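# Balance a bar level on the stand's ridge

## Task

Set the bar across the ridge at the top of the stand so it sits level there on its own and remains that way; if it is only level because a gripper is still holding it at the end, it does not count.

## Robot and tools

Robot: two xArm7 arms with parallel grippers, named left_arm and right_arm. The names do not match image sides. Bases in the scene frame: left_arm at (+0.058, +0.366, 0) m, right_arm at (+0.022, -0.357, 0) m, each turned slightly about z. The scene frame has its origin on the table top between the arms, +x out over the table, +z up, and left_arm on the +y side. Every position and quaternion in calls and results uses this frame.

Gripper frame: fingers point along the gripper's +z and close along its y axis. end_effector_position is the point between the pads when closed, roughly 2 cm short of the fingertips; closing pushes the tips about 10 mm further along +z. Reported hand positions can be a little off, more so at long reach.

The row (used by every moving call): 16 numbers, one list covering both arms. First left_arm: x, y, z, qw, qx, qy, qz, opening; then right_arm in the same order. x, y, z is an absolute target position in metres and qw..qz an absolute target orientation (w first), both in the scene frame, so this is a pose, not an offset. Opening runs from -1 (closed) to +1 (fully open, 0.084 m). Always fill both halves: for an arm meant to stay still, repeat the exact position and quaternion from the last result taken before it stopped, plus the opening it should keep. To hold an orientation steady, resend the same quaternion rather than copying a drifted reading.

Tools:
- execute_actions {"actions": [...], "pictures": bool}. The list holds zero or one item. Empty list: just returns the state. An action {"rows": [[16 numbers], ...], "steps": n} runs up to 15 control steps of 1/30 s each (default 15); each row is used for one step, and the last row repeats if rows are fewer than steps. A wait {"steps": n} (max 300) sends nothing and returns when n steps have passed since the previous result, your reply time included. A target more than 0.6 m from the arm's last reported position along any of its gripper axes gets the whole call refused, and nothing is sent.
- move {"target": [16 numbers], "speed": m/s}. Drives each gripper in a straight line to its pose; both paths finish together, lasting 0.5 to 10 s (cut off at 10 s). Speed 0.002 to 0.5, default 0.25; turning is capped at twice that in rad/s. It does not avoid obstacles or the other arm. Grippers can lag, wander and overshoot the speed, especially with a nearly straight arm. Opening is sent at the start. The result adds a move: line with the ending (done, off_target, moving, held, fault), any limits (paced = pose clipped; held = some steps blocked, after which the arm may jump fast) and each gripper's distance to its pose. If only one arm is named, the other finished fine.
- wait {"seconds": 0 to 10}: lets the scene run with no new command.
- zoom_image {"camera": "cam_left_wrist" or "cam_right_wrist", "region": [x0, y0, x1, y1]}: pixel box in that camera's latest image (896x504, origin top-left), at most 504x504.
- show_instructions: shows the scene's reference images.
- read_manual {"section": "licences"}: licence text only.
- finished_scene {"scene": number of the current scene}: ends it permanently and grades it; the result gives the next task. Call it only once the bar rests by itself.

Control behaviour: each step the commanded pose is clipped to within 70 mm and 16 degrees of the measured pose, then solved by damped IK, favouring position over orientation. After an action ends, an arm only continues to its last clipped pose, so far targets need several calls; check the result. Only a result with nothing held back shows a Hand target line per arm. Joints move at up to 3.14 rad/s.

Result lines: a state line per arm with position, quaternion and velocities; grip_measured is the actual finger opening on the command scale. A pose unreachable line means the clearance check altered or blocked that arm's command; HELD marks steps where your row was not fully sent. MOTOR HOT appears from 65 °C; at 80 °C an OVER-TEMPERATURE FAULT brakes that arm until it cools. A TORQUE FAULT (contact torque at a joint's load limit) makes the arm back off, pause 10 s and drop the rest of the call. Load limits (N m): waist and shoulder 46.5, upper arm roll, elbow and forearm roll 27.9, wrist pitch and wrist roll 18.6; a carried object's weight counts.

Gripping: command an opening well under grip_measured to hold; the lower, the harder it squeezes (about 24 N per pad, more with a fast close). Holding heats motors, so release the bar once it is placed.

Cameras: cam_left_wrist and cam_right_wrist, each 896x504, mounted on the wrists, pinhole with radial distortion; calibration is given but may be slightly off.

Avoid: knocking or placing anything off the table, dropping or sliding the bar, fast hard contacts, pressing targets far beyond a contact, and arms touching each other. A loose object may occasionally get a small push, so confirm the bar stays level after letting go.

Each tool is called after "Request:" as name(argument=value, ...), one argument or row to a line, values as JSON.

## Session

Request:
execute_actions(
  actions=[],
)

Scene clock: 0.00 s of 4100.00 s.
left_arm: end_effector_position=(+0.4987, +0.9739, +0.1565) grip_measured=+1.00 end_effector_quat_wxyz=(+0.557, -0.588, +0.585, -0.034) end_effector_velocity=(+0.000, -0.000, -0.000) end_effector_angular_velocity=(-0.000, +0.001, -0.001) | right_arm: end_effector_position=(+0.4703, -0.3955, +0.1804) grip_measured=+1.00 end_effector_quat_wxyz=(+0.631, -0.579, +0.344, -0.384) end_effector_velocity=(+0.000, -0.001, +0.000) end_effector_angular_velocity=(+0.000, -0.001, -0.002)
Joint positions: left_arm=[ 1.487  0.897 -0.785  1.699 -2.96   0.115 -0.38   0.084] | right_arm=[-0.14   0.2   -0.517  0.404  2.106  1.633 -1.332  0.084]
Joint velocities: left_arm=[-0.     0.001 -0.    -0.     0.     0.     0.001  0.   ] | right_arm=[-0.002 -0.    -0.     0.     0.     0.001  0.     0.   ]
Motor temperatures (°C, as the motors report them): left_arm=[29 33 28 34 30 36 31] | right_arm=[33 29 32 35 31 34 30]
Hand target (left_arm): +0.499, +0.974, +0.156; +0.557, -0.588, +0.585, -0.034
Hand target (right_arm): +0.470, -0.396, +0.180; +0.631, -0.579, +0.344, -0.384
camera_calibration (this result's frames):
cam_left_wrist: T_world_to_cam=[[-0.664146, 0.297112, -0.686028, 0.173595], [-0.301017, 0.733689, 0.60917, -0.586915], [0.684323, 0.611084, -0.397841, -0.742762], [0, 0, 0, 1]] pos_world=[0.446911, 0.832926, 0.181121]
cam_right_wrist: T_world_to_cam=[[0.0782371, 0.0474491, -0.995805, 0.192788], [-0.485876, 0.874021, 0.00347249, 0.642716], [0.870519, 0.483566, 0.0914352, -0.1018], [0, 0, 0, 1]] pos_world=[0.385816, -0.521668, 0.199056]

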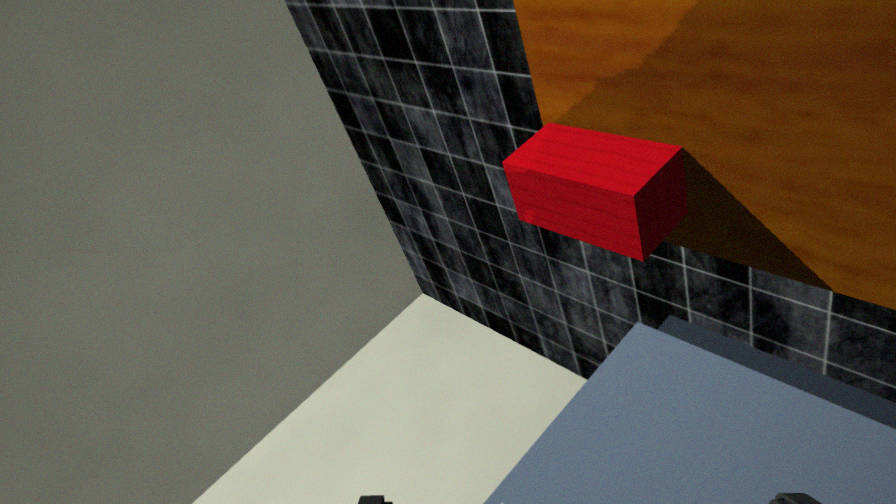

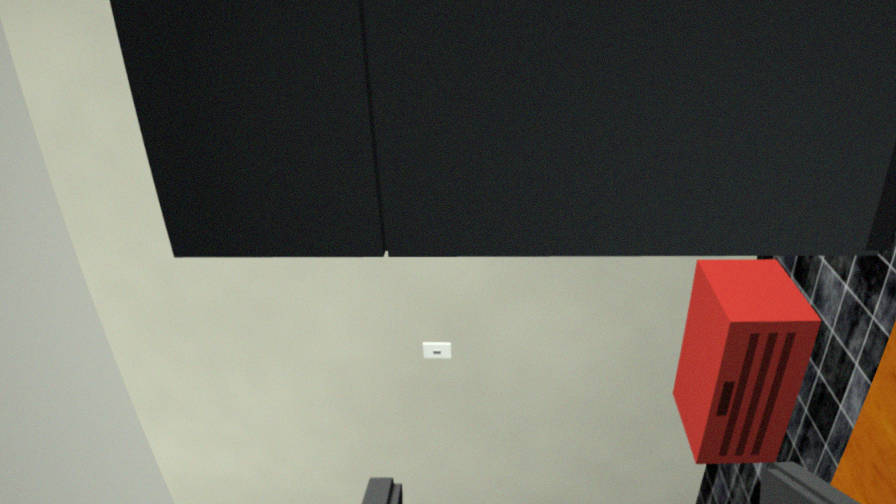

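Request:
move(
  target=[0.42,0.6,0.4,0.3,-0.3,0.8,-0.4,1,0.35,-0.3,0.45,0,0.707,-0.707,0,1],
)

Scene clock: 8.03 s of 4100.00 s.
left_arm: end_effector_position=(+0.4217, +0.5992, +0.3987) grip_measured=+1.00 end_effector_quat_wxyz=(+0.302, -0.304, +0.808, -0.405) end_effector_velocity=(+0.000, -0.002, +0.001) end_effector_angular_velocity=(+0.002, -0.001, -0.004) | right_arm: end_effector_position=(+0.3496, -0.2987, +0.4502) grip_measured=+1.00 end_effector_quat_wxyz=(-0.001, +0.707, -0.708, +0.001) end_effector_velocity=(-0.000, +0.001, +0.001) end_effector_angular_velocity=(-0.003, +0.006, +0.001)
Joint positions: left_arm=[ 1.935  0.968 -1.819  1.573 -3.041 -1.119 -0.281  0.084] | right_arm=[-0.583 -0.462  0.455  1.382  0.203  1.796  1.518  0.084]
Joint velocities: left_arm=[-0.001 -0.002 -0.003 -0.    -0.001 -0.001  0.     0.   ] | right_arm=[ 0.001  0.007  0.004  0.01  -0.004  0.008  0.004  0.   ]
Motor temperatures (°C, as the motors report them): left_arm=[29 34 30 35 30 36 31] | right_arm=[33 30 32 37 31 34 30]
Hand target (left_arm): +0.422, +0.599, +0.399; +0.302, -0.304, +0.808, -0.405
Hand target (right_arm): +0.350, -0.299, +0.450; -0.001, +0.707, -0.708, +0.001
Off the commanded pose (left_arm): 0.002 m, 0 deg.
Off the commanded pose (right_arm): 0.001 m, 0 deg.
After step 90, 1.07 s passed at rest.
move: done; limits=paced
camera_calibration (this result's frames):
cam_left_wrist: T_world_to_cam=[[-0.258077, 0.499141, -0.827197, 0.163941], [0.644162, 0.727012, 0.237717, -0.729185], [0.720036, -0.471499, -0.509153, 0.31332], [0, 0, 0, 1]] pos_world=[0.286421, 0.596027, 0.468478]
cam_right_wrist: T_world_to_cam=[[-0.999855, 0.0168872, -0.00202489, 0.386665], [0.0168447, 0.999668, 0.019472, 0.353086], [0.00235305, 0.0194351, -0.999808, 0.587924], [0, 0, 0, 1]] pos_world=[0.379278, -0.370925, 0.581719]

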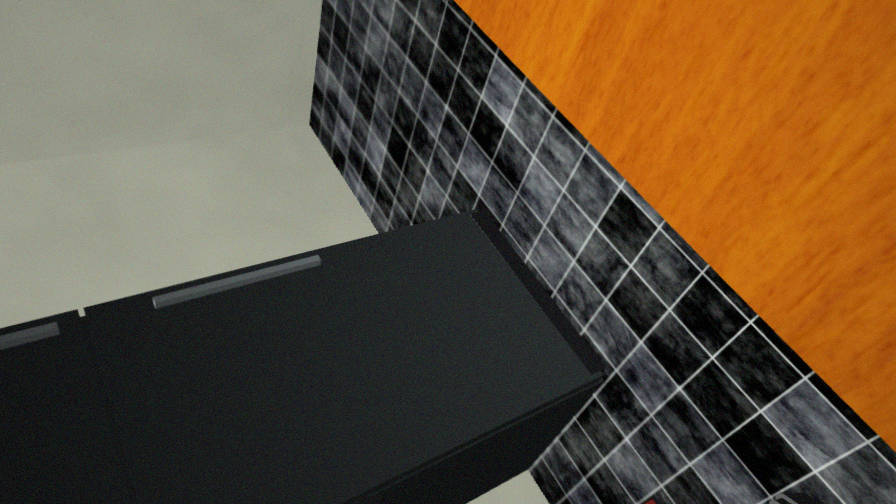

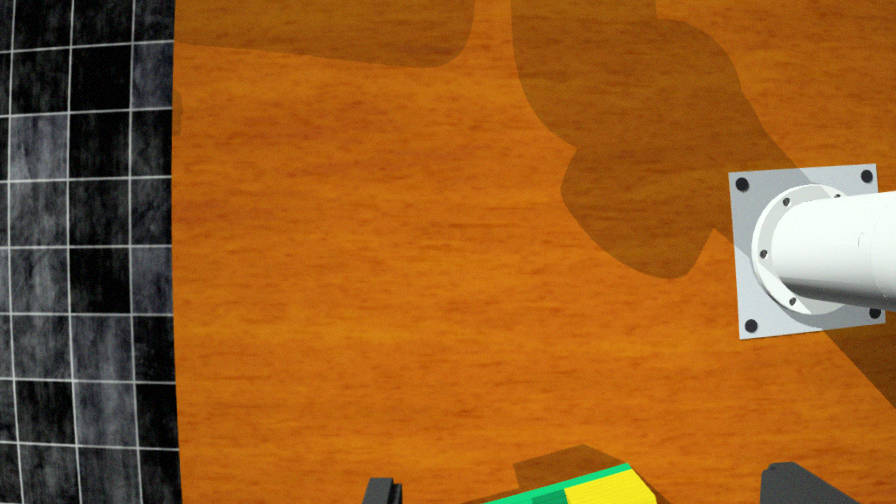

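Request:
move(
  target=[0.3,0.15,0.55,0,0.707,0.707,0,1,0.3,-0.25,0.55,0,0.707,-0.707,0,1],
)

Scene clock: 16.40 s of 4100.00 s.
left_arm: end_effector_position=(+0.3011, +0.1486, +0.5485) grip_measured=+1.00 end_effector_quat_wxyz=(+0.216, +0.689, +0.692, -0.000) end_effector_velocity=(-0.001, -0.000, +0.000) end_effector_angular_velocity=(+0.014, -0.015, -0.018) | right_arm: end_effector_position=(+0.2998, -0.2498, +0.5498) grip_measured=+1.00 end_effector_quat_wxyz=(-0.000, +0.707, -0.707, -0.000) end_effector_velocity=(+0.000, +0.000, +0.000) end_effector_angular_velocity=(+0.001, -0.000, +0.001)
Joint positions: left_arm=[ 1.418  0.071 -2.332  2.08  -3.081 -1.692  0.782  0.084] | right_arm=[-0.576 -0.379  0.526  1.807  0.221  2.128  1.677  0.084]
Joint velocities: left_arm=[ 0.046 -0.003 -0.051  0.     0.008  0.     0.02   0.   ] | right_arm=[ 0.     0.    -0.     0.     0.001 -0.    -0.001  0.   ]
Motor temperatures (°C, as the motors report them): left_arm=[29 34 30 35 30 36 31] | right_arm=[33 30 32 38 31 34 30]
Hand target (left_arm): +0.301, +0.149, +0.548; +0.216, +0.690, +0.691, +0.001
Hand target (right_arm): +0.300, -0.250, +0.550; -0.000, +0.707, -0.707, -0.000
Off the commanded pose (left_arm): 0.002 m, 25 deg; orientation clipped at the last step of the last action.
Off the commanded pose (right_arm): 0.000 m, 0 deg.
joint sent to its limit (left arm) — the command would take joint 6 (wrist pitch) past its lower limit, so that joint was sent only as far as its limit.
move: off_target (left_arm); limits=paced
camera_calibration (this result's frames):
cam_left_wrist: T_world_to_cam=[[0.947547, 0.0516822, 0.315411, -0.44164], [-0.0425974, -0.957616, 0.284882, 0.071704], [0.316765, -0.283375, -0.905184, 0.574601], [0, 0, 0, 1]] pos_world=[0.239515, 0.254317, 0.638991]
cam_right_wrist: T_world_to_cam=[[-0.999881, 0.0154356, 0.000334105, 0.334596], [0.0154391, 0.999687, 0.0196931, 0.303434], [-0.0000300267, 0.0196959, -0.999806, 0.687444], [0, 0, 0, 1]] pos_world=[0.329892, -0.322044, 0.681224]

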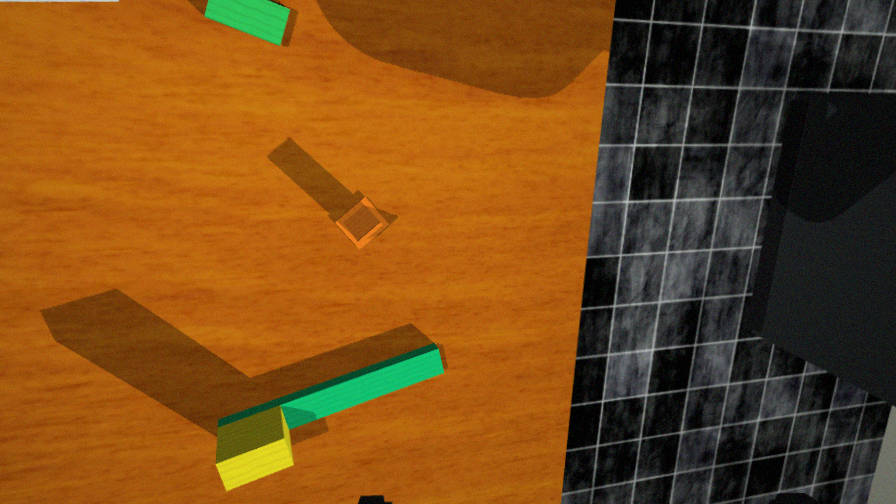

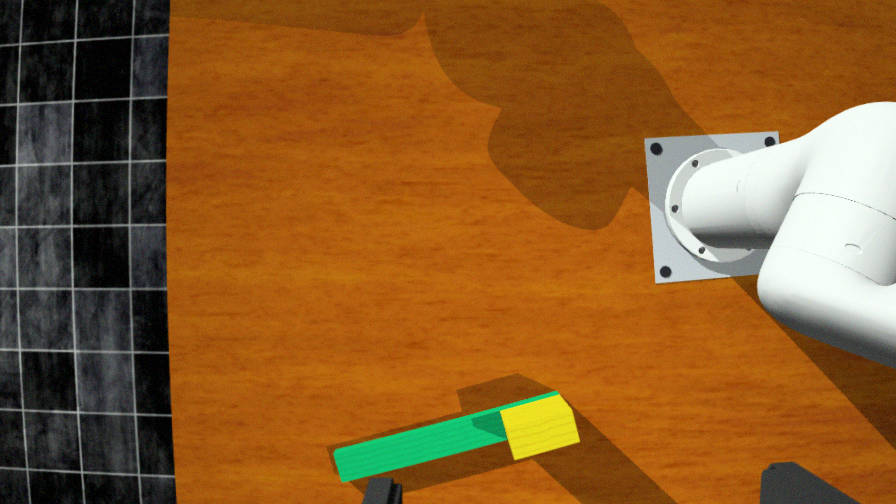

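Request:
move(
  target=[0.3011,0.1486,0.5485,0.216,0.689,0.692,0,1,0.30,-0.03,0.33,0,0.707,-0.707,0,1],
)

Scene clock: 26.50 s of 4100.00 s.
left_arm: end_effector_position=(+0.3011, +0.1486, +0.5485) grip_measured=+1.00 end_effector_quat_wxyz=(+0.216, +0.689, +0.692, -0.000) end_effector_velocity=(+0.000, +0.000, +0.000) end_effector_angular_velocity=(-0.000, -0.000, +0.001) | right_arm: end_effector_position=(+0.3010, -0.0297, +0.3305) grip_measured=+1.00 end_effector_quat_wxyz=(-0.001, +0.707, -0.707, -0.001) end_effector_velocity=(-0.001, +0.001, -0.002) end_effector_angular_velocity=(-0.006, +0.002, +0.002)
Joint positions: left_arm=[ 1.425  0.07  -2.338  2.08  -3.081 -1.692  0.781  0.084] | right_arm=[-0.572 -0.476  1.09   1.25   0.421  1.491  2.073  0.084]
Joint velocities: left_arm=[ 0.001  0.     0.    -0.     0.     0.     0.    -0.   ] | right_arm=[-0.004  0.003  0.011  0.001 -0.004 -0.     0.005  0.   ]
Motor temperatures (°C, as the motors report them): left_arm=[29 33 30 36 30 36 31] | right_arm=[33 30 32 39 31 34 30]
Hand target (left_arm): +0.301, +0.149, +0.548; +0.216, +0.689, +0.692, -0.000
Hand target (right_arm): +0.301, -0.030, +0.330; -0.000, +0.707, -0.707, -0.001
Off the commanded pose (left_arm): 0.000 m, 0 deg.
Off the commanded pose (right_arm): 0.001 m, 0 deg.
joint sent to its limit (left arm) — the command would take joint 6 (wrist pitch) past its lower limit, so that joint was sent only as far as its limit.
After step 90, 5.27 s passed at rest.
move: done
camera_calibration (this result's frames):
cam_left_wrist: T_world_to_cam=[[0.947481, 0.0526383, 0.315451, -0.441736], [-0.0415881, -0.957708, 0.284722, 0.0715084], [0.317097, -0.282888, -0.90522, 0.574452], [0, 0, 0, 1]] pos_world=[0.239353, 0.254242, 0.638992]
cam_right_wrist: T_world_to_cam=[[-0.99988, 0.015511, 0.000606976, 0.332397], [0.0155205, 0.999652, 0.0213432, 0.0870483], [-0.00027571, 0.02135, -0.999772, 0.463942], [0, 0, 0, 1]] pos_world=[0.331133, -0.102079, 0.461777]

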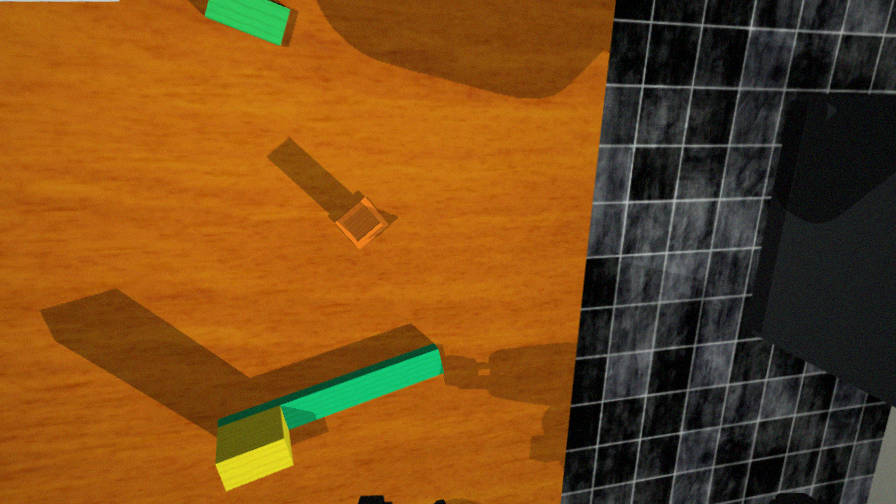

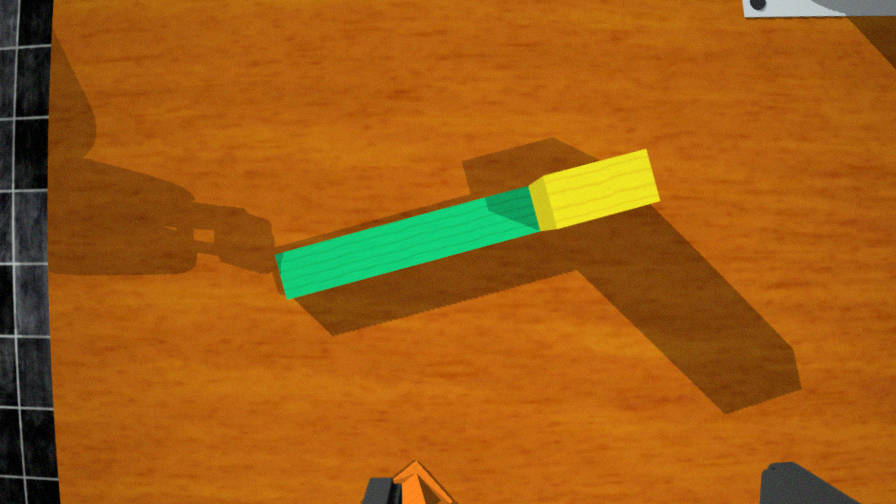

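Request:
zoom_image(
  camera="cam_right_wrist",
  region=[260,130,680,320],
)

Region (260, 130, 680, 320) of cam_right_wrist's 896x504 image, scaled by 1.200, with more detail than that image has; it fills the top 228 rows of this view, and the rest is white.

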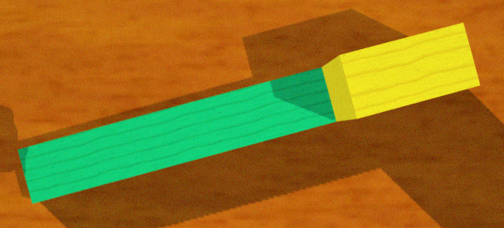

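Request:
move(
  target=[0.3011,0.1486,0.5485,0.216,0.689,0.692,0,1,0.2926,-0.118,0.12,0,-0.133,0.991,0,1],
  speed=0.2,
)

Scene clock: 64.87 s of 4100.00 s.
left_arm: end_effector_position=(+0.3011, +0.1486, +0.5485) grip_measured=+1.00 end_effector_quat_wxyz=(+0.216, +0.689, +0.692, -0.000) end_effector_velocity=(-0.000, +0.000, +0.000) end_effector_angular_velocity=(-0.001, -0.000, -0.001) | right_arm: end_effector_position=(+0.2927, -0.1174, +0.1199) grip_measured=+1.00 end_effector_quat_wxyz=(-0.000, -0.134, +0.991, -0.000) end_effector_velocity=(-0.000, -0.000, -0.002) end_effector_angular_velocity=(+0.000, +0.000, -0.009)
Joint positions: left_arm=[ 1.426  0.07  -2.339  2.08  -3.081 -1.692  0.782  0.084] | right_arm=[-0.715 -0.805  1.3    0.631  0.887  1.109  2.917  0.084]
Joint velocities: left_arm=[ 0.     0.001  0.     0.    -0.    -0.     0.001  0.   ] | right_arm=[-0.003 -0.     0.007 -0.002  0.005 -0.004  0.007  0.   ]
Motor temperatures (°C, as the motors report them): left_arm=[29 33 29 36 30 36 31] | right_arm=[33 29 34 41 31 34 30]
Hand target (left_arm): +0.301, +0.149, +0.548; +0.216, +0.689, +0.692, -0.000
Hand target (right_arm): +0.293, -0.118, +0.120; -0.000, -0.133, +0.991, -0.000
Off the commanded pose (left_arm): 0.000 m, 0 deg.
Off the commanded pose (right_arm): 0.001 m, 0 deg.
joint sent to its limit (left arm) — the command would take joint 6 (wrist pitch) past its lower limit, so that joint was sent only as far as its limit.
After step 90, 31.70 s passed at rest.
move: done
camera_calibration (this result's frames):
cam_left_wrist: T_world_to_cam=[[0.947479, 0.0526396, 0.315456, -0.441737], [-0.0415877, -0.957708, 0.284721, 0.0715088], [0.317102, -0.282886, -0.905219, 0.574453], [0, 0, 0, 1]] pos_world=[0.23935, 0.254242, 0.638994]
cam_right_wrist: T_world_to_cam=[[-0.250128, 0.968213, 0.0000447013, 0.218035], [0.968031, 0.25008, 0.0193944, -0.187227], [0.0187667, 0.00489435, -0.999812, 0.24784], [0, 0, 0, 1]] pos_world=[0.231127, -0.165496, 0.251414]

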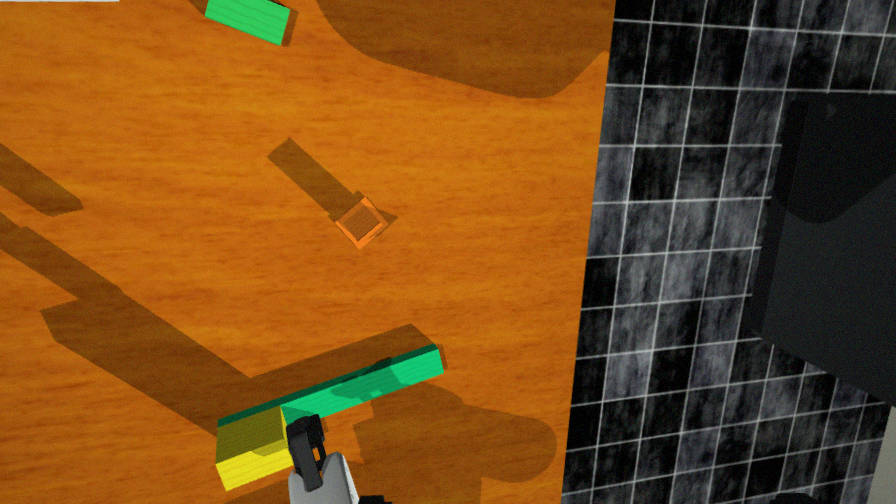

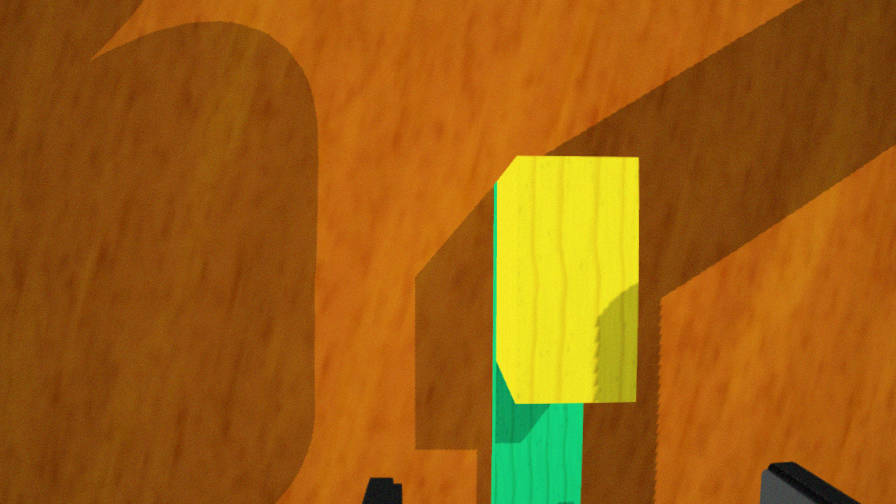

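Request:
move(
  target=[0.3011,0.1486,0.5485,0.216,0.689,0.692,0,1,0.2926,-0.118,0.027,0,-0.133,0.991,0,1],
  speed=0.08,
)

Request:
execute_actions(
  actions=[
    {"rows":[[0.3011,0.1486,0.5485,0.216,0.689,0.692,0,1,0.2926,-0.118,0.027,0,-0.133,0.991,0,-0.7]],"steps":15},
  ],
  pictures=false,
)

Scene clock: 77.87 s of 4100.00 s.
left_arm: end_effector_position=(+0.3011, +0.1486, +0.5485) grip_measured=+1.00 end_effector_quat_wxyz=(+0.216, +0.689, +0.692, +0.000) end_effector_velocity=(+0.001, +0.001, +0.000) end_effector_angular_velocity=(-0.001, -0.000, +0.002) | right_arm: end_effector_position=(+0.2927, -0.1178, +0.0270) grip_measured=+1.00 end_effector_quat_wxyz=(-0.000, -0.133, +0.991, +0.000) end_effector_velocity=(-0.001, +0.000, -0.002) end_effector_angular_velocity=(-0.001, +0.002, +0.002)
Joint positions: left_arm=[ 1.427  0.07  -2.34   2.08  -3.082 -1.692  0.782  0.084] | right_arm=[-0.95  -0.755  1.696  0.591  1.114  0.86   2.812  0.084]
Joint velocities: left_arm=[ 0.001  0.001  0.001  0.    -0.     0.001 -0.     0.   ] | right_arm=[-0.005 -0.001  0.008  0.001  0.004 -0.001 -0.003  0.   ]
Motor temperatures (°C, as the motors report them): left_arm=[29 33 29 36 30 36 31] | right_arm=[33 29 35 40 31 34 30]
Hand target (left_arm): +0.301, +0.149, +0.548; +0.216, +0.689, +0.692, +0.000
Hand target (right_arm): +0.293, -0.118, +0.027; -0.000, -0.133, +0.991, +0.000
Off the commanded pose (left_arm): 0.000 m, 0 deg.
Off the commanded pose (right_arm): 0.000 m, 0 deg.
joint sent to its limit (left arm) — the command would take joint 6 (wrist pitch) past its lower limit, so that joint was sent only as far as its limit.
After step 90, 8.40 s passed at rest.
move: done
camera_calibration (this result's frames):
cam_left_wrist: T_world_to_cam=[[0.947479, 0.0526393, 0.315456, -0.441737], [-0.0415875, -0.957708, 0.284719, 0.0715094], [0.317102, -0.282885, -0.90522, 0.574454], [0, 0, 0, 1]] pos_world=[0.23935, 0.254242, 0.638995]
cam_right_wrist: T_world_to_cam=[[-0.248537, 0.968622, 0.000809408, 0.217924], [0.968444, 0.248475, 0.0194284, -0.185589], [0.0186177, 0.00561255, -0.999811, 0.155007], [0, 0, 0, 1]] pos_world=[0.231009, -0.165842, 0.158407]

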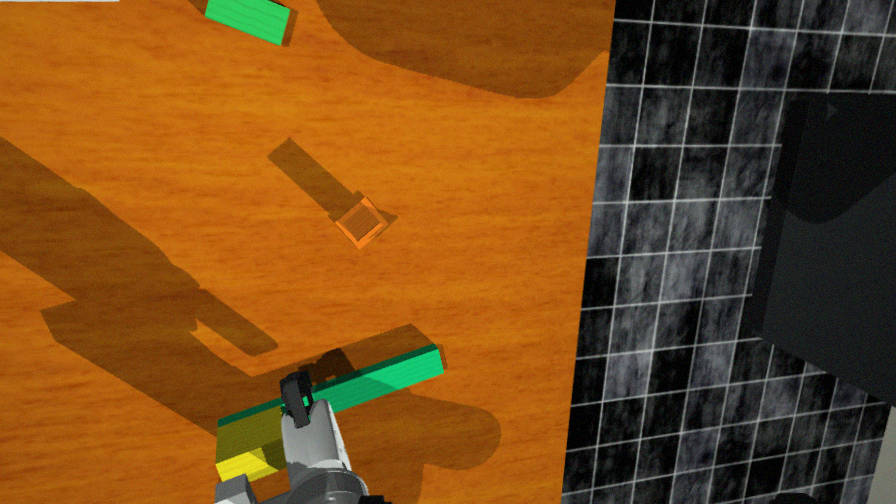

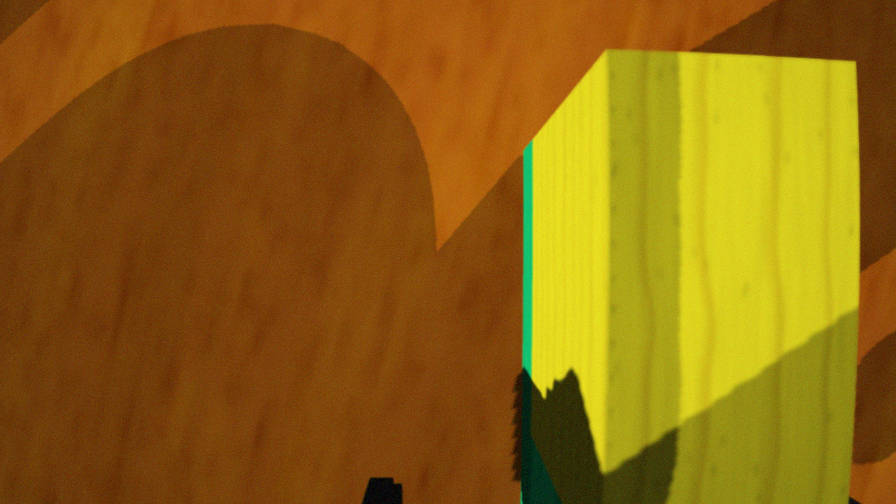

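Scene clock: 78.37 s of 4100.00 s.
left_arm: end_effector_position=(+0.3011, +0.1486, +0.5485) grip_measured=+1.00 end_effector_quat_wxyz=(+0.216, +0.689, +0.692, +0.000) end_effector_velocity=(+0.000, +0.000, +0.000) end_effector_angular_velocity=(-0.001, -0.000, +0.000) | right_arm: end_effector_position=(+0.2927, -0.1179, +0.0271) grip_measured=-0.26 end_effector_quat_wxyz=(+0.000, -0.133, +0.991, +0.000) end_effector_velocity=(-0.001, -0.000, -0.000) end_effector_angular_velocity=(-0.000, +0.002, -0.001)
Joint positions: left_arm=[ 1.427  0.07  -2.34   2.08  -3.082 -1.692  0.782  0.084] | right_arm=[-0.949 -0.755  1.695  0.591  1.113  0.86   2.812  0.033]
Joint velocities: left_arm=[ 0.001  0.001  0.    -0.    -0.     0.     0.001  0.   ] | right_arm=[ 0.    -0.001  0.    -0.     0.     0.002  0.001  0.   ]
Motor temperatures (°C, as the motors report them): left_arm=[29 33 29 36 30 36 31] | right_arm=[33 30 35 40 31 34 30]
Hand target (left_arm): +0.301, +0.149, +0.548; +0.216, +0.689, +0.692, +0.000
Hand target (right_arm): +0.293, -0.118, +0.027; +0.000, -0.133, +0.991, +0.000
Off the commanded pose (left_arm): 0.000 m, 0 deg.
Off the commanded pose (right_arm): 0.000 m, 0 deg.
joint sent to its limit (left arm) — the command would take joint 6 (wrist pitch) past its lower limit, so that joint was sent only as far as its limit.
Steps of this call (steps 1 to 15: all 15 steps of this action). Readings (end_effector_position):
1: left_arm (+0.3011, +0.1486, +0.5485) | right_arm (+0.2927, -0.1178, +0.0269)
2: left_arm (+0.3011, +0.1486, +0.5485) | right_arm (+0.2927, -0.1178, +0.0269)
4: left_arm (+0.3011, +0.1486, +0.5485) | right_arm (+0.2926, -0.1179, +0.0270)
8: left_arm (+0.3011, +0.1486, +0.5485) | right_arm (+0.2926, -0.1177, +0.0271)
15: the state above

Request:
zoom_image(
  camera="cam_left_wrist",
  region=[300,160,420,280],
)

Region (300, 160, 420, 280) of cam_left_wrist's 896x504 image, scaled by 4.200, with more detail than that image has.

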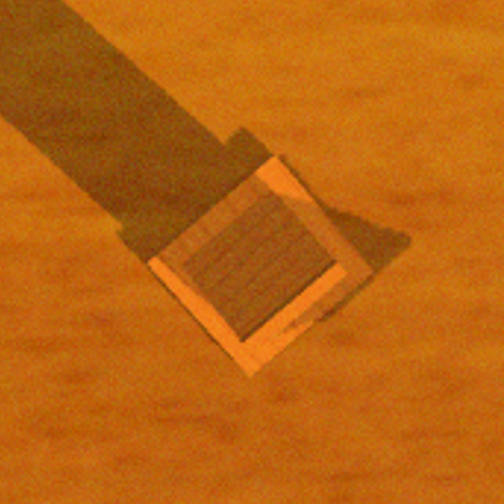

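Request:
move(
  target=[0.16,0.34,0.16,0.6708,0.6708,0.2236,0.2236,1,0.2926,-0.118,0.12,0,-0.133,0.991,0,-0.7],
  speed=0.15,
)

Scene clock: 114.97 s of 4100.00 s.
left_arm: end_effector_position=(+0.2162, +0.2643, +0.3115) grip_measured=+1.00 end_effector_quat_wxyz=(+0.518, +0.721, +0.437, +0.143) end_effector_velocity=(+0.000, +0.000, +0.000) end_effector_angular_velocity=(-0.002, -0.001, +0.002) | right_arm: end_effector_position=(+0.2925, -0.1182, +0.1201) grip_measured=-0.26 end_effector_quat_wxyz=(+0.000, -0.133, +0.991, -0.000) end_effector_velocity=(-0.001, -0.000, +0.001) end_effector_angular_velocity=(-0.001, +0.002, +0.001)
Joint positions: left_arm=[ 1.618  1.72  -3.275  0.212 -2.543 -1.047  0.526  0.084] | right_arm=[-0.712 -0.804  1.296  0.629  0.886  1.108  2.918  0.033]
Joint velocities: left_arm=[ 0.002  0.003 -0.001  0.     0.    -0.     0.     0.   ] | right_arm=[ 0.003 -0.    -0.003  0.    -0.003  0.004  0.001 -0.   ]
Motor temperatures (°C, as the motors report them): left_arm=[29 33 29 37 30 36 31] | right_arm=[33 30 35 37 31 34 30]
Hand target (left_arm): +0.216, +0.264, +0.311; +0.518, +0.721, +0.437, +0.143
Hand target (right_arm): +0.293, -0.118, +0.120; +0.000, -0.133, +0.991, -0.000
Off the commanded pose (left_arm): 0.178 m, 32 deg; position and orientation clipped at the last step of the last action.
Off the commanded pose (right_arm): 0.000 m, 0 deg.
After step 90, 28.60 s passed at rest.
move: held (left_arm); limits=paced,held; held on 59 of 150 steps (left_arm), including the last (left_arm)
pose unreachable (left arm): on one or more control steps of this call this arm could not follow its commanded pose, so it was not sent that pose on those steps. On the call's last step it was still not sent that pose. It may still have moved: this result reports where it is.
cause: the commanded pose would bring two parts of the arm too close to each other (joints 2 (shoulder) to 7 (wrist roll) lie between them).
camera_calibration (this result's frames):
cam_left_wrist: T_world_to_cam=[[0.468068, -0.0724876, 0.880714, -0.331989], [-0.568236, -0.787953, 0.237144, 0.330045], [0.676772, -0.611453, -0.410006, 0.27436], [0, 0, 0, 1]] pos_world=[0.157258, 0.403753, 0.326608]
cam_right_wrist: T_world_to_cam=[[-0.248769, 0.968563, -0.000236172, 0.218407], [0.968374, 0.248725, 0.0196923, -0.187123], [0.019132, 0.00467014, -0.999806, 0.247888], [0, 0, 0, 1]] pos_world=[0.230796, -0.166157, 0.251576]

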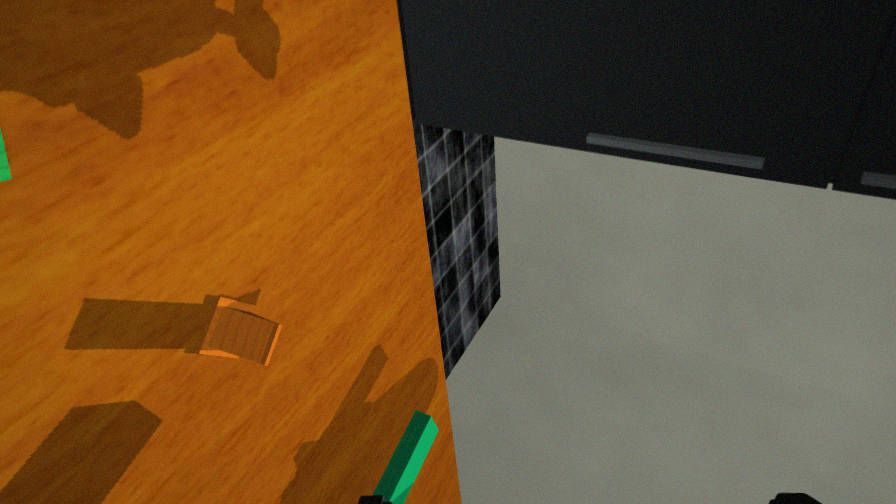

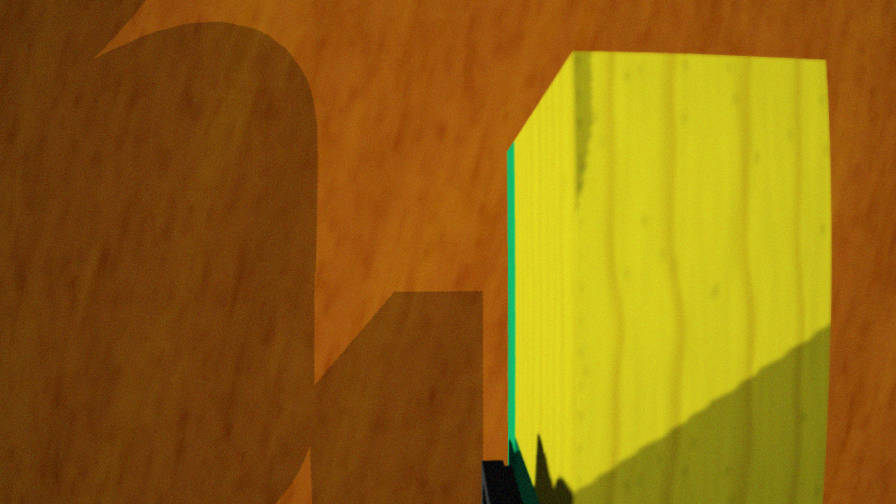

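Request:
move(
  target=[0.3011,0.1486,0.5485,0.216,0.689,0.692,0,1,0.2925,-0.118,0.14,0,0.4462,0.8949,0,-0.7],
  speed=0.15,
)

Scene clock: 153.43 s of 4100.00 s.
left_arm: end_effector_position=(+0.3017, +0.1485, +0.5482) grip_measured=+1.00 end_effector_quat_wxyz=(+0.217, +0.688, +0.692, +0.001) end_effector_velocity=(+0.000, -0.001, +0.000) end_effector_angular_velocity=(+0.007, +0.011, -0.003) | right_arm: end_effector_position=(+0.2924, -0.1180, +0.1399) grip_measured=-0.26 end_effector_quat_wxyz=(+0.000, +0.446, +0.895, -0.000) end_effector_velocity=(+0.001, -0.001, +0.000) end_effector_angular_velocity=(-0.002, -0.002, -0.002)
Joint positions: left_arm=[ 1.395  0.075 -2.321  2.076 -3.069 -1.688  0.774  0.084] | right_arm=[-0.789 -1.046  1.258  0.676  1.006  1.345  4.004  0.033]
Joint velocities: left_arm=[ 0.011 -0.027  0.032  0.023 -0.039 -0.016  0.029 -0.   ] | right_arm=[-0.001 -0.001 -0.    -0.    -0.001 -0.001  0.001 -0.   ]
Motor temperatures (°C, as the motors report them): left_arm=[29 33 29 38 30 36 31] | right_arm=[33 30 36 39 31 34 30]
Hand target (left_arm): +0.302, +0.148, +0.548; +0.217, +0.689, +0.692, +0.001
Hand target (right_arm): +0.292, -0.118, +0.140; +0.000, +0.446, +0.895, -0.000
Off the commanded pose (left_arm): 0.001 m, 0 deg.
Off the commanded pose (right_arm): 0.000 m, 0 deg.
After step 90, 30.90 s passed at rest.
move: done
camera_calibration (this result's frames):
cam_left_wrist: T_world_to_cam=[[0.946337, 0.053957, 0.318645, -0.443793], [-0.0412727, -0.957714, 0.284747, 0.07139], [0.320535, -0.282618, -0.904093, 0.572296], [0, 0, 0, 1]] pos_world=[0.239484, 0.254058, 0.638493]
cam_right_wrist: T_world_to_cam=[[0.807587, 0.589749, -0.000260534, -0.135336], [0.589637, -0.807425, 0.019842, -0.201359], [0.0114914, -0.0161777, -0.999803, 0.267413], [0, 0, 0, 1]] pos_world=[0.224951, -0.078442, 0.27132]

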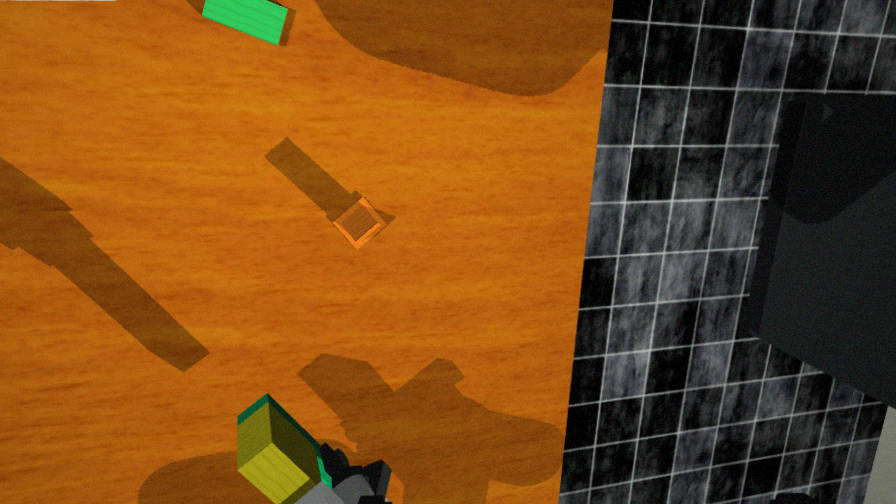

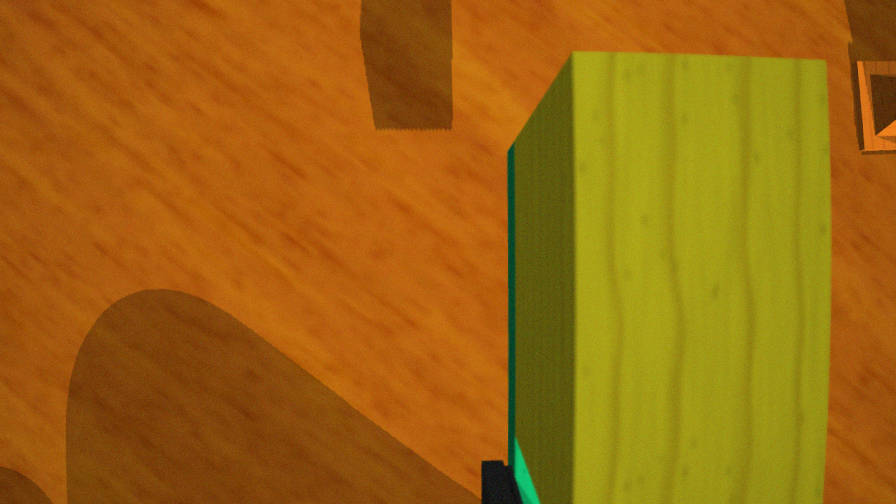

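Request:
move(
  target=[0.3011,0.1486,0.5485,0.216,0.689,0.692,0,1,0.3026,0.1618,0.09,0.1089,0.4429,0.8882,-0.0546,-0.7],
  speed=0.1,
)

Scene clock: 160.97 s of 4100.00 s.
left_arm: end_effector_position=(+0.3011, +0.1486, +0.5485) grip_measured=+1.00 end_effector_quat_wxyz=(+0.216, +0.689, +0.692, +0.000) end_effector_velocity=(-0.001, -0.001, -0.000) end_effector_angular_velocity=(+0.003, -0.000, -0.003) | right_arm: end_effector_position=(+0.3028, +0.1615, +0.0897) grip_measured=-0.26 end_effector_quat_wxyz=(+0.108, +0.443, +0.888, -0.054) end_effector_velocity=(-0.002, +0.003, -0.001) end_effector_angular_velocity=(-0.004, +0.005, +0.002)
Joint positions: left_arm=[ 1.398  0.072 -2.317  2.079 -3.076 -1.692  0.778  0.084] | right_arm=[-1.215 -1.271  1.717  1.669  1.012  1.446  4.659  0.033]
Joint velocities: left_arm=[ 0.002 -0.003 -0.004 -0.    -0.001 -0.     0.     0.   ] | right_arm=[-0.005 -0.001  0.004  0.015 -0.001  0.008  0.006 -0.   ]
Motor temperatures (°C, as the motors report them): left_arm=[29 33 29 37 30 36 31] | right_arm=[33 30 38 38 31 34 30]
Hand target (left_arm): +0.301, +0.149, +0.548; +0.216, +0.689, +0.692, +0.000
Hand target (right_arm): +0.303, +0.162, +0.090; +0.108, +0.443, +0.888, -0.055
Off the commanded pose (left_arm): 0.000 m, 0 deg.
Off the commanded pose (right_arm): 0.000 m, 0 deg.
joint sent to its limit (left arm) — the command would take joint 6 (wrist pitch) past its lower limit, so that joint was sent only as far as its limit.
After step 90, 1.27 s passed at rest.
move: done
camera_calibration (this result's frames):
cam_left_wrist: T_world_to_cam=[[0.947455, 0.0526556, 0.315525, -0.441765], [-0.0416094, -0.957693, 0.284767, 0.071489], [0.31717, -0.282933, -0.905181, 0.574406], [0, 0, 0, 1]] pos_world=[0.239343, 0.254244, 0.638971]
cam_right_wrist: T_world_to_cam=[[0.807623, 0.589689, 0.00339522, -0.308912], [0.568793, -0.780498, 0.259416, -0.000316385], [0.155625, -0.207579, -0.96576, 0.205914], [0, 0, 0, 1]] pos_world=[0.217619, 0.224659, 0.199994]

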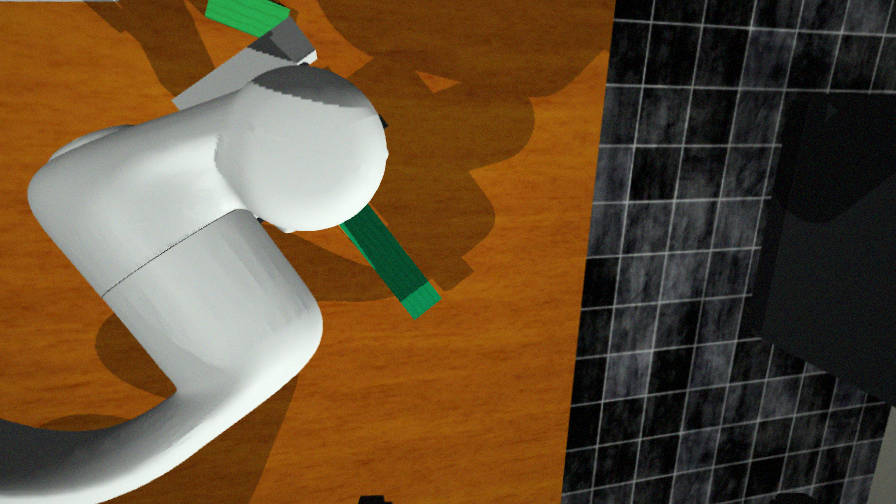

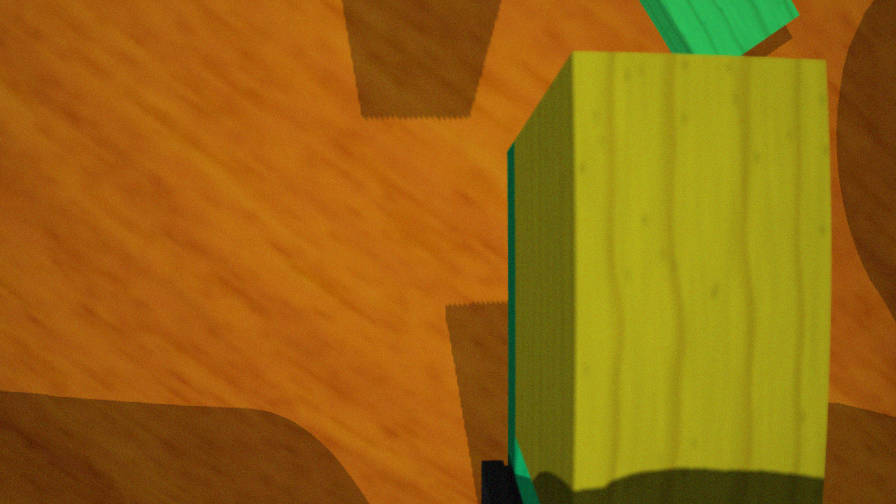

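Request:
move(
  target=[0.3011,0.1486,0.5485,0.216,0.689,0.692,0,1,0.3026,0.1618,0.052,0.1089,0.4429,0.8882,-0.0546,-0.7],
  speed=0.02,
)

Scene clock: 169.00 s of 4100.00 s.
left_arm: end_effector_position=(+0.3011, +0.1486, +0.5485) grip_measured=+1.00 end_effector_quat_wxyz=(+0.216, +0.689, +0.692, -0.000) end_effector_velocity=(-0.001, -0.001, -0.000) end_effector_angular_velocity=(+0.002, -0.000, -0.004) | right_arm: end_effector_position=(+0.3027, +0.1621, +0.0527) grip_measured=-0.26 end_effector_quat_wxyz=(+0.109, +0.443, +0.888, -0.054) end_effector_velocity=(-0.000, -0.000, -0.002) end_effector_angular_velocity=(-0.001, +0.000, -0.000)
Joint positions: left_arm=[ 1.4    0.072 -2.319  2.079 -3.076 -1.692  0.778  0.084] | right_arm=[-1.218 -1.318  1.761  1.653  1.053  1.39   4.66   0.033]
Joint velocities: left_arm=[ 0.    -0.001 -0.004  0.    -0.    -0.001  0.001  0.   ] | right_arm=[-0.    -0.003  0.002 -0.001  0.002 -0.002  0.     0.   ]
Motor temperatures (°C, as the motors report them): left_arm=[29 33 29 37 30 36 31] | right_arm=[33 30 40 38 31 34 30]
Hand target (left_arm): +0.301, +0.149, +0.548; +0.216, +0.689, +0.692, -0.000
Hand target (right_arm): +0.303, +0.162, +0.052; +0.109, +0.443, +0.888, -0.055
Off the commanded pose (left_arm): 0.000 m, 0 deg.
Off the commanded pose (right_arm): 0.001 m, 0 deg.
joint sent to its limit (left arm) — the command would take joint 6 (wrist pitch) past its lower limit, so that joint was sent only as far as its limit.
After step 90, 2.93 s passed at rest.
move: done
camera_calibration (this result's frames):
cam_left_wrist: T_world_to_cam=[[0.94746, 0.0526589, 0.315511, -0.44176], [-0.0416051, -0.957691, 0.284777, 0.0714843], [0.317158, -0.282941, -0.905182, 0.574415], [0, 0, 0, 1]] pos_world=[0.239344, 0.254248, 0.638973]
cam_right_wrist: T_world_to_cam=[[0.807544, 0.58979, 0.00443629, -0.309152], [0.568496, -0.780347, 0.260521, 0.00975403], [0.157115, -0.20786, -0.965458, 0.169817], [0, 0, 0, 1]] pos_world=[0.217428, 0.225245, 0.162781]

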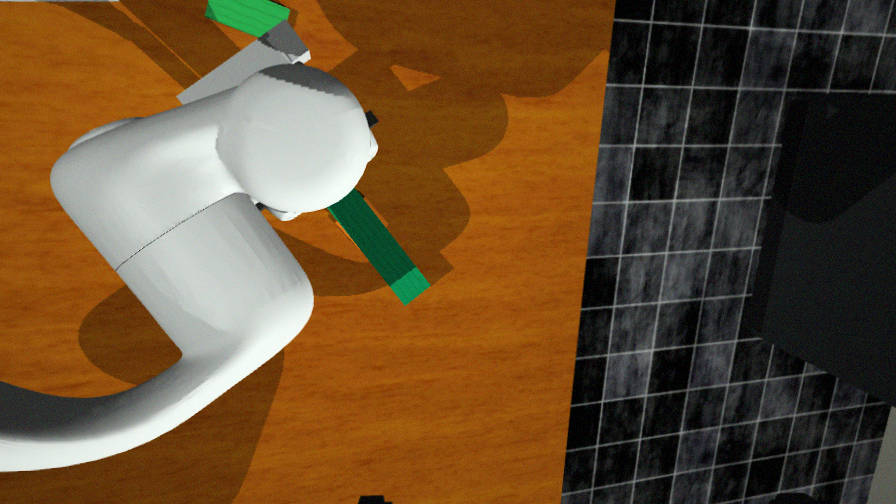

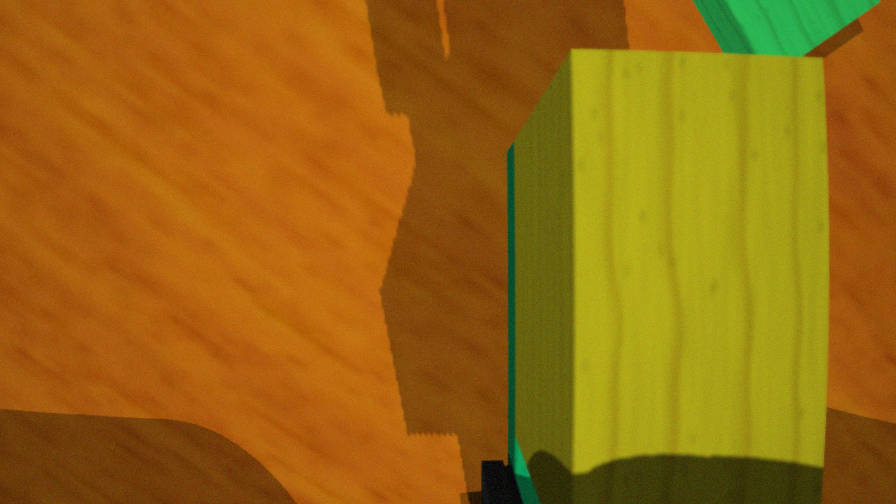

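Request:
execute_actions(
  actions=[],
)

Scene clock: 186.73 s of 4100.00 s.
left_arm: end_effector_position=(+0.3011, +0.1486, +0.5485) grip_measured=+1.00 end_effector_quat_wxyz=(+0.216, +0.689, +0.692, +0.000) end_effector_velocity=(+0.001, +0.001, -0.000) end_effector_angular_velocity=(+0.001, +0.000, +0.003) | right_arm: end_effector_position=(+0.3026, +0.1618, +0.0520) grip_measured=-0.26 end_effector_quat_wxyz=(+0.109, +0.443, +0.888, -0.055) end_effector_velocity=(+0.001, -0.000, +0.001) end_effector_angular_velocity=(+0.000, -0.001, -0.002)
Joint positions: left_arm=[ 1.4    0.072 -2.319  2.079 -3.077 -1.692  0.778  0.084] | right_arm=[-1.218 -1.319  1.762  1.652  1.053  1.39   4.66   0.033]
Joint velocities: left_arm=[ 0.    -0.     0.002 -0.     0.    -0.     0.    -0.   ] | right_arm=[-0.001 -0.001 -0.002  0.001  0.001  0.001  0.    -0.   ]
Motor temperatures (°C, as the motors report them): left_arm=[29 33 29 37 30 36 31] | right_arm=[33 31 41 37 31 34 30]
Hand target (left_arm): +0.301, +0.149, +0.548; +0.216, +0.689, +0.692, -0.000
Hand target (right_arm): +0.303, +0.162, +0.052; +0.109, +0.443, +0.888, -0.055
Off the commanded pose (left_arm): 0.000 m, 0 deg.
Off the commanded pose (right_arm): 0.000 m, 0 deg.
Steps of this call (steps 1 to 90: nothing new was sent; then 14.73 s passed at rest). Readings (end_effector_position):
1: left_arm (+0.3011, +0.1486, +0.5485) | right_arm (+0.3027, +0.1620, +0.0526)
2: left_arm (+0.3011, +0.1486, +0.5485) | right_arm (+0.3027, +0.1620, +0.0525)
4: left_arm (+0.3011, +0.1486, +0.5485) | right_arm (+0.3027, +0.1620, +0.0525)
8: left_arm (+0.3011, +0.1486, +0.5485) | right_arm (+0.3027, +0.1620, +0.0523)
90: the state above
camera_calibration (this result's frames):
cam_left_wrist: T_world_to_cam=[[0.94746, 0.0526588, 0.31551, -0.44176], [-0.0416047, -0.957691, 0.284776, 0.0714847], [0.317157, -0.28294, -0.905183, 0.574415], [0, 0, 0, 1]] pos_world=[0.239344, 0.254248, 0.638973]
cam_right_wrist: T_world_to_cam=[[0.807687, 0.589601, 0.00338703, -0.308849], [0.568532, -0.780321, 0.260519, 0.0098479], [0.156245, -0.208492, -0.965463, 0.16946], [0, 0, 0, 1]] pos_world=[0.217377, 0.225113, 0.162088]

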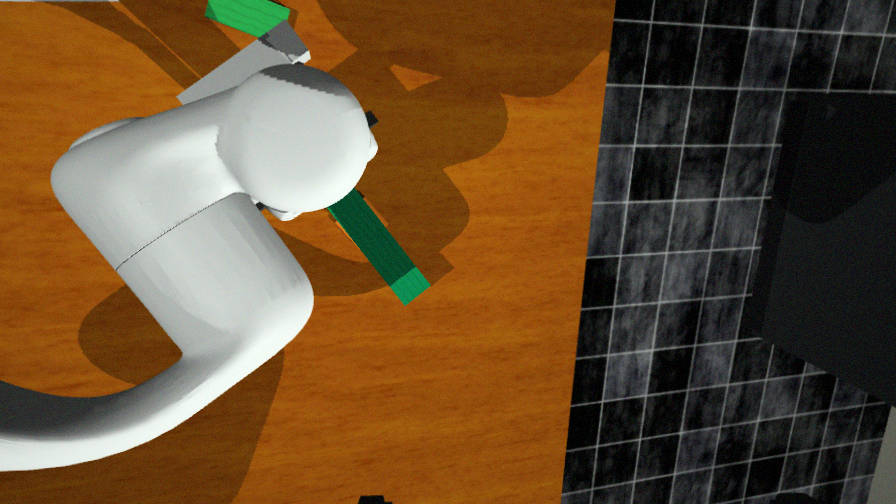

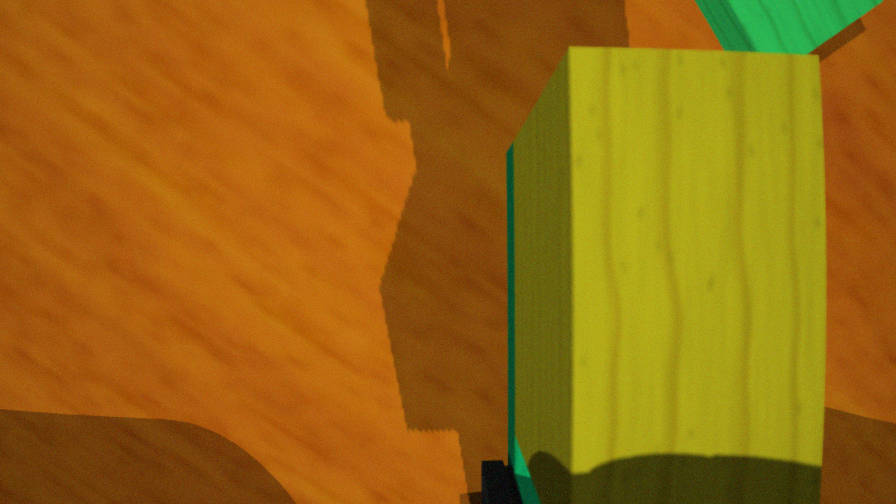

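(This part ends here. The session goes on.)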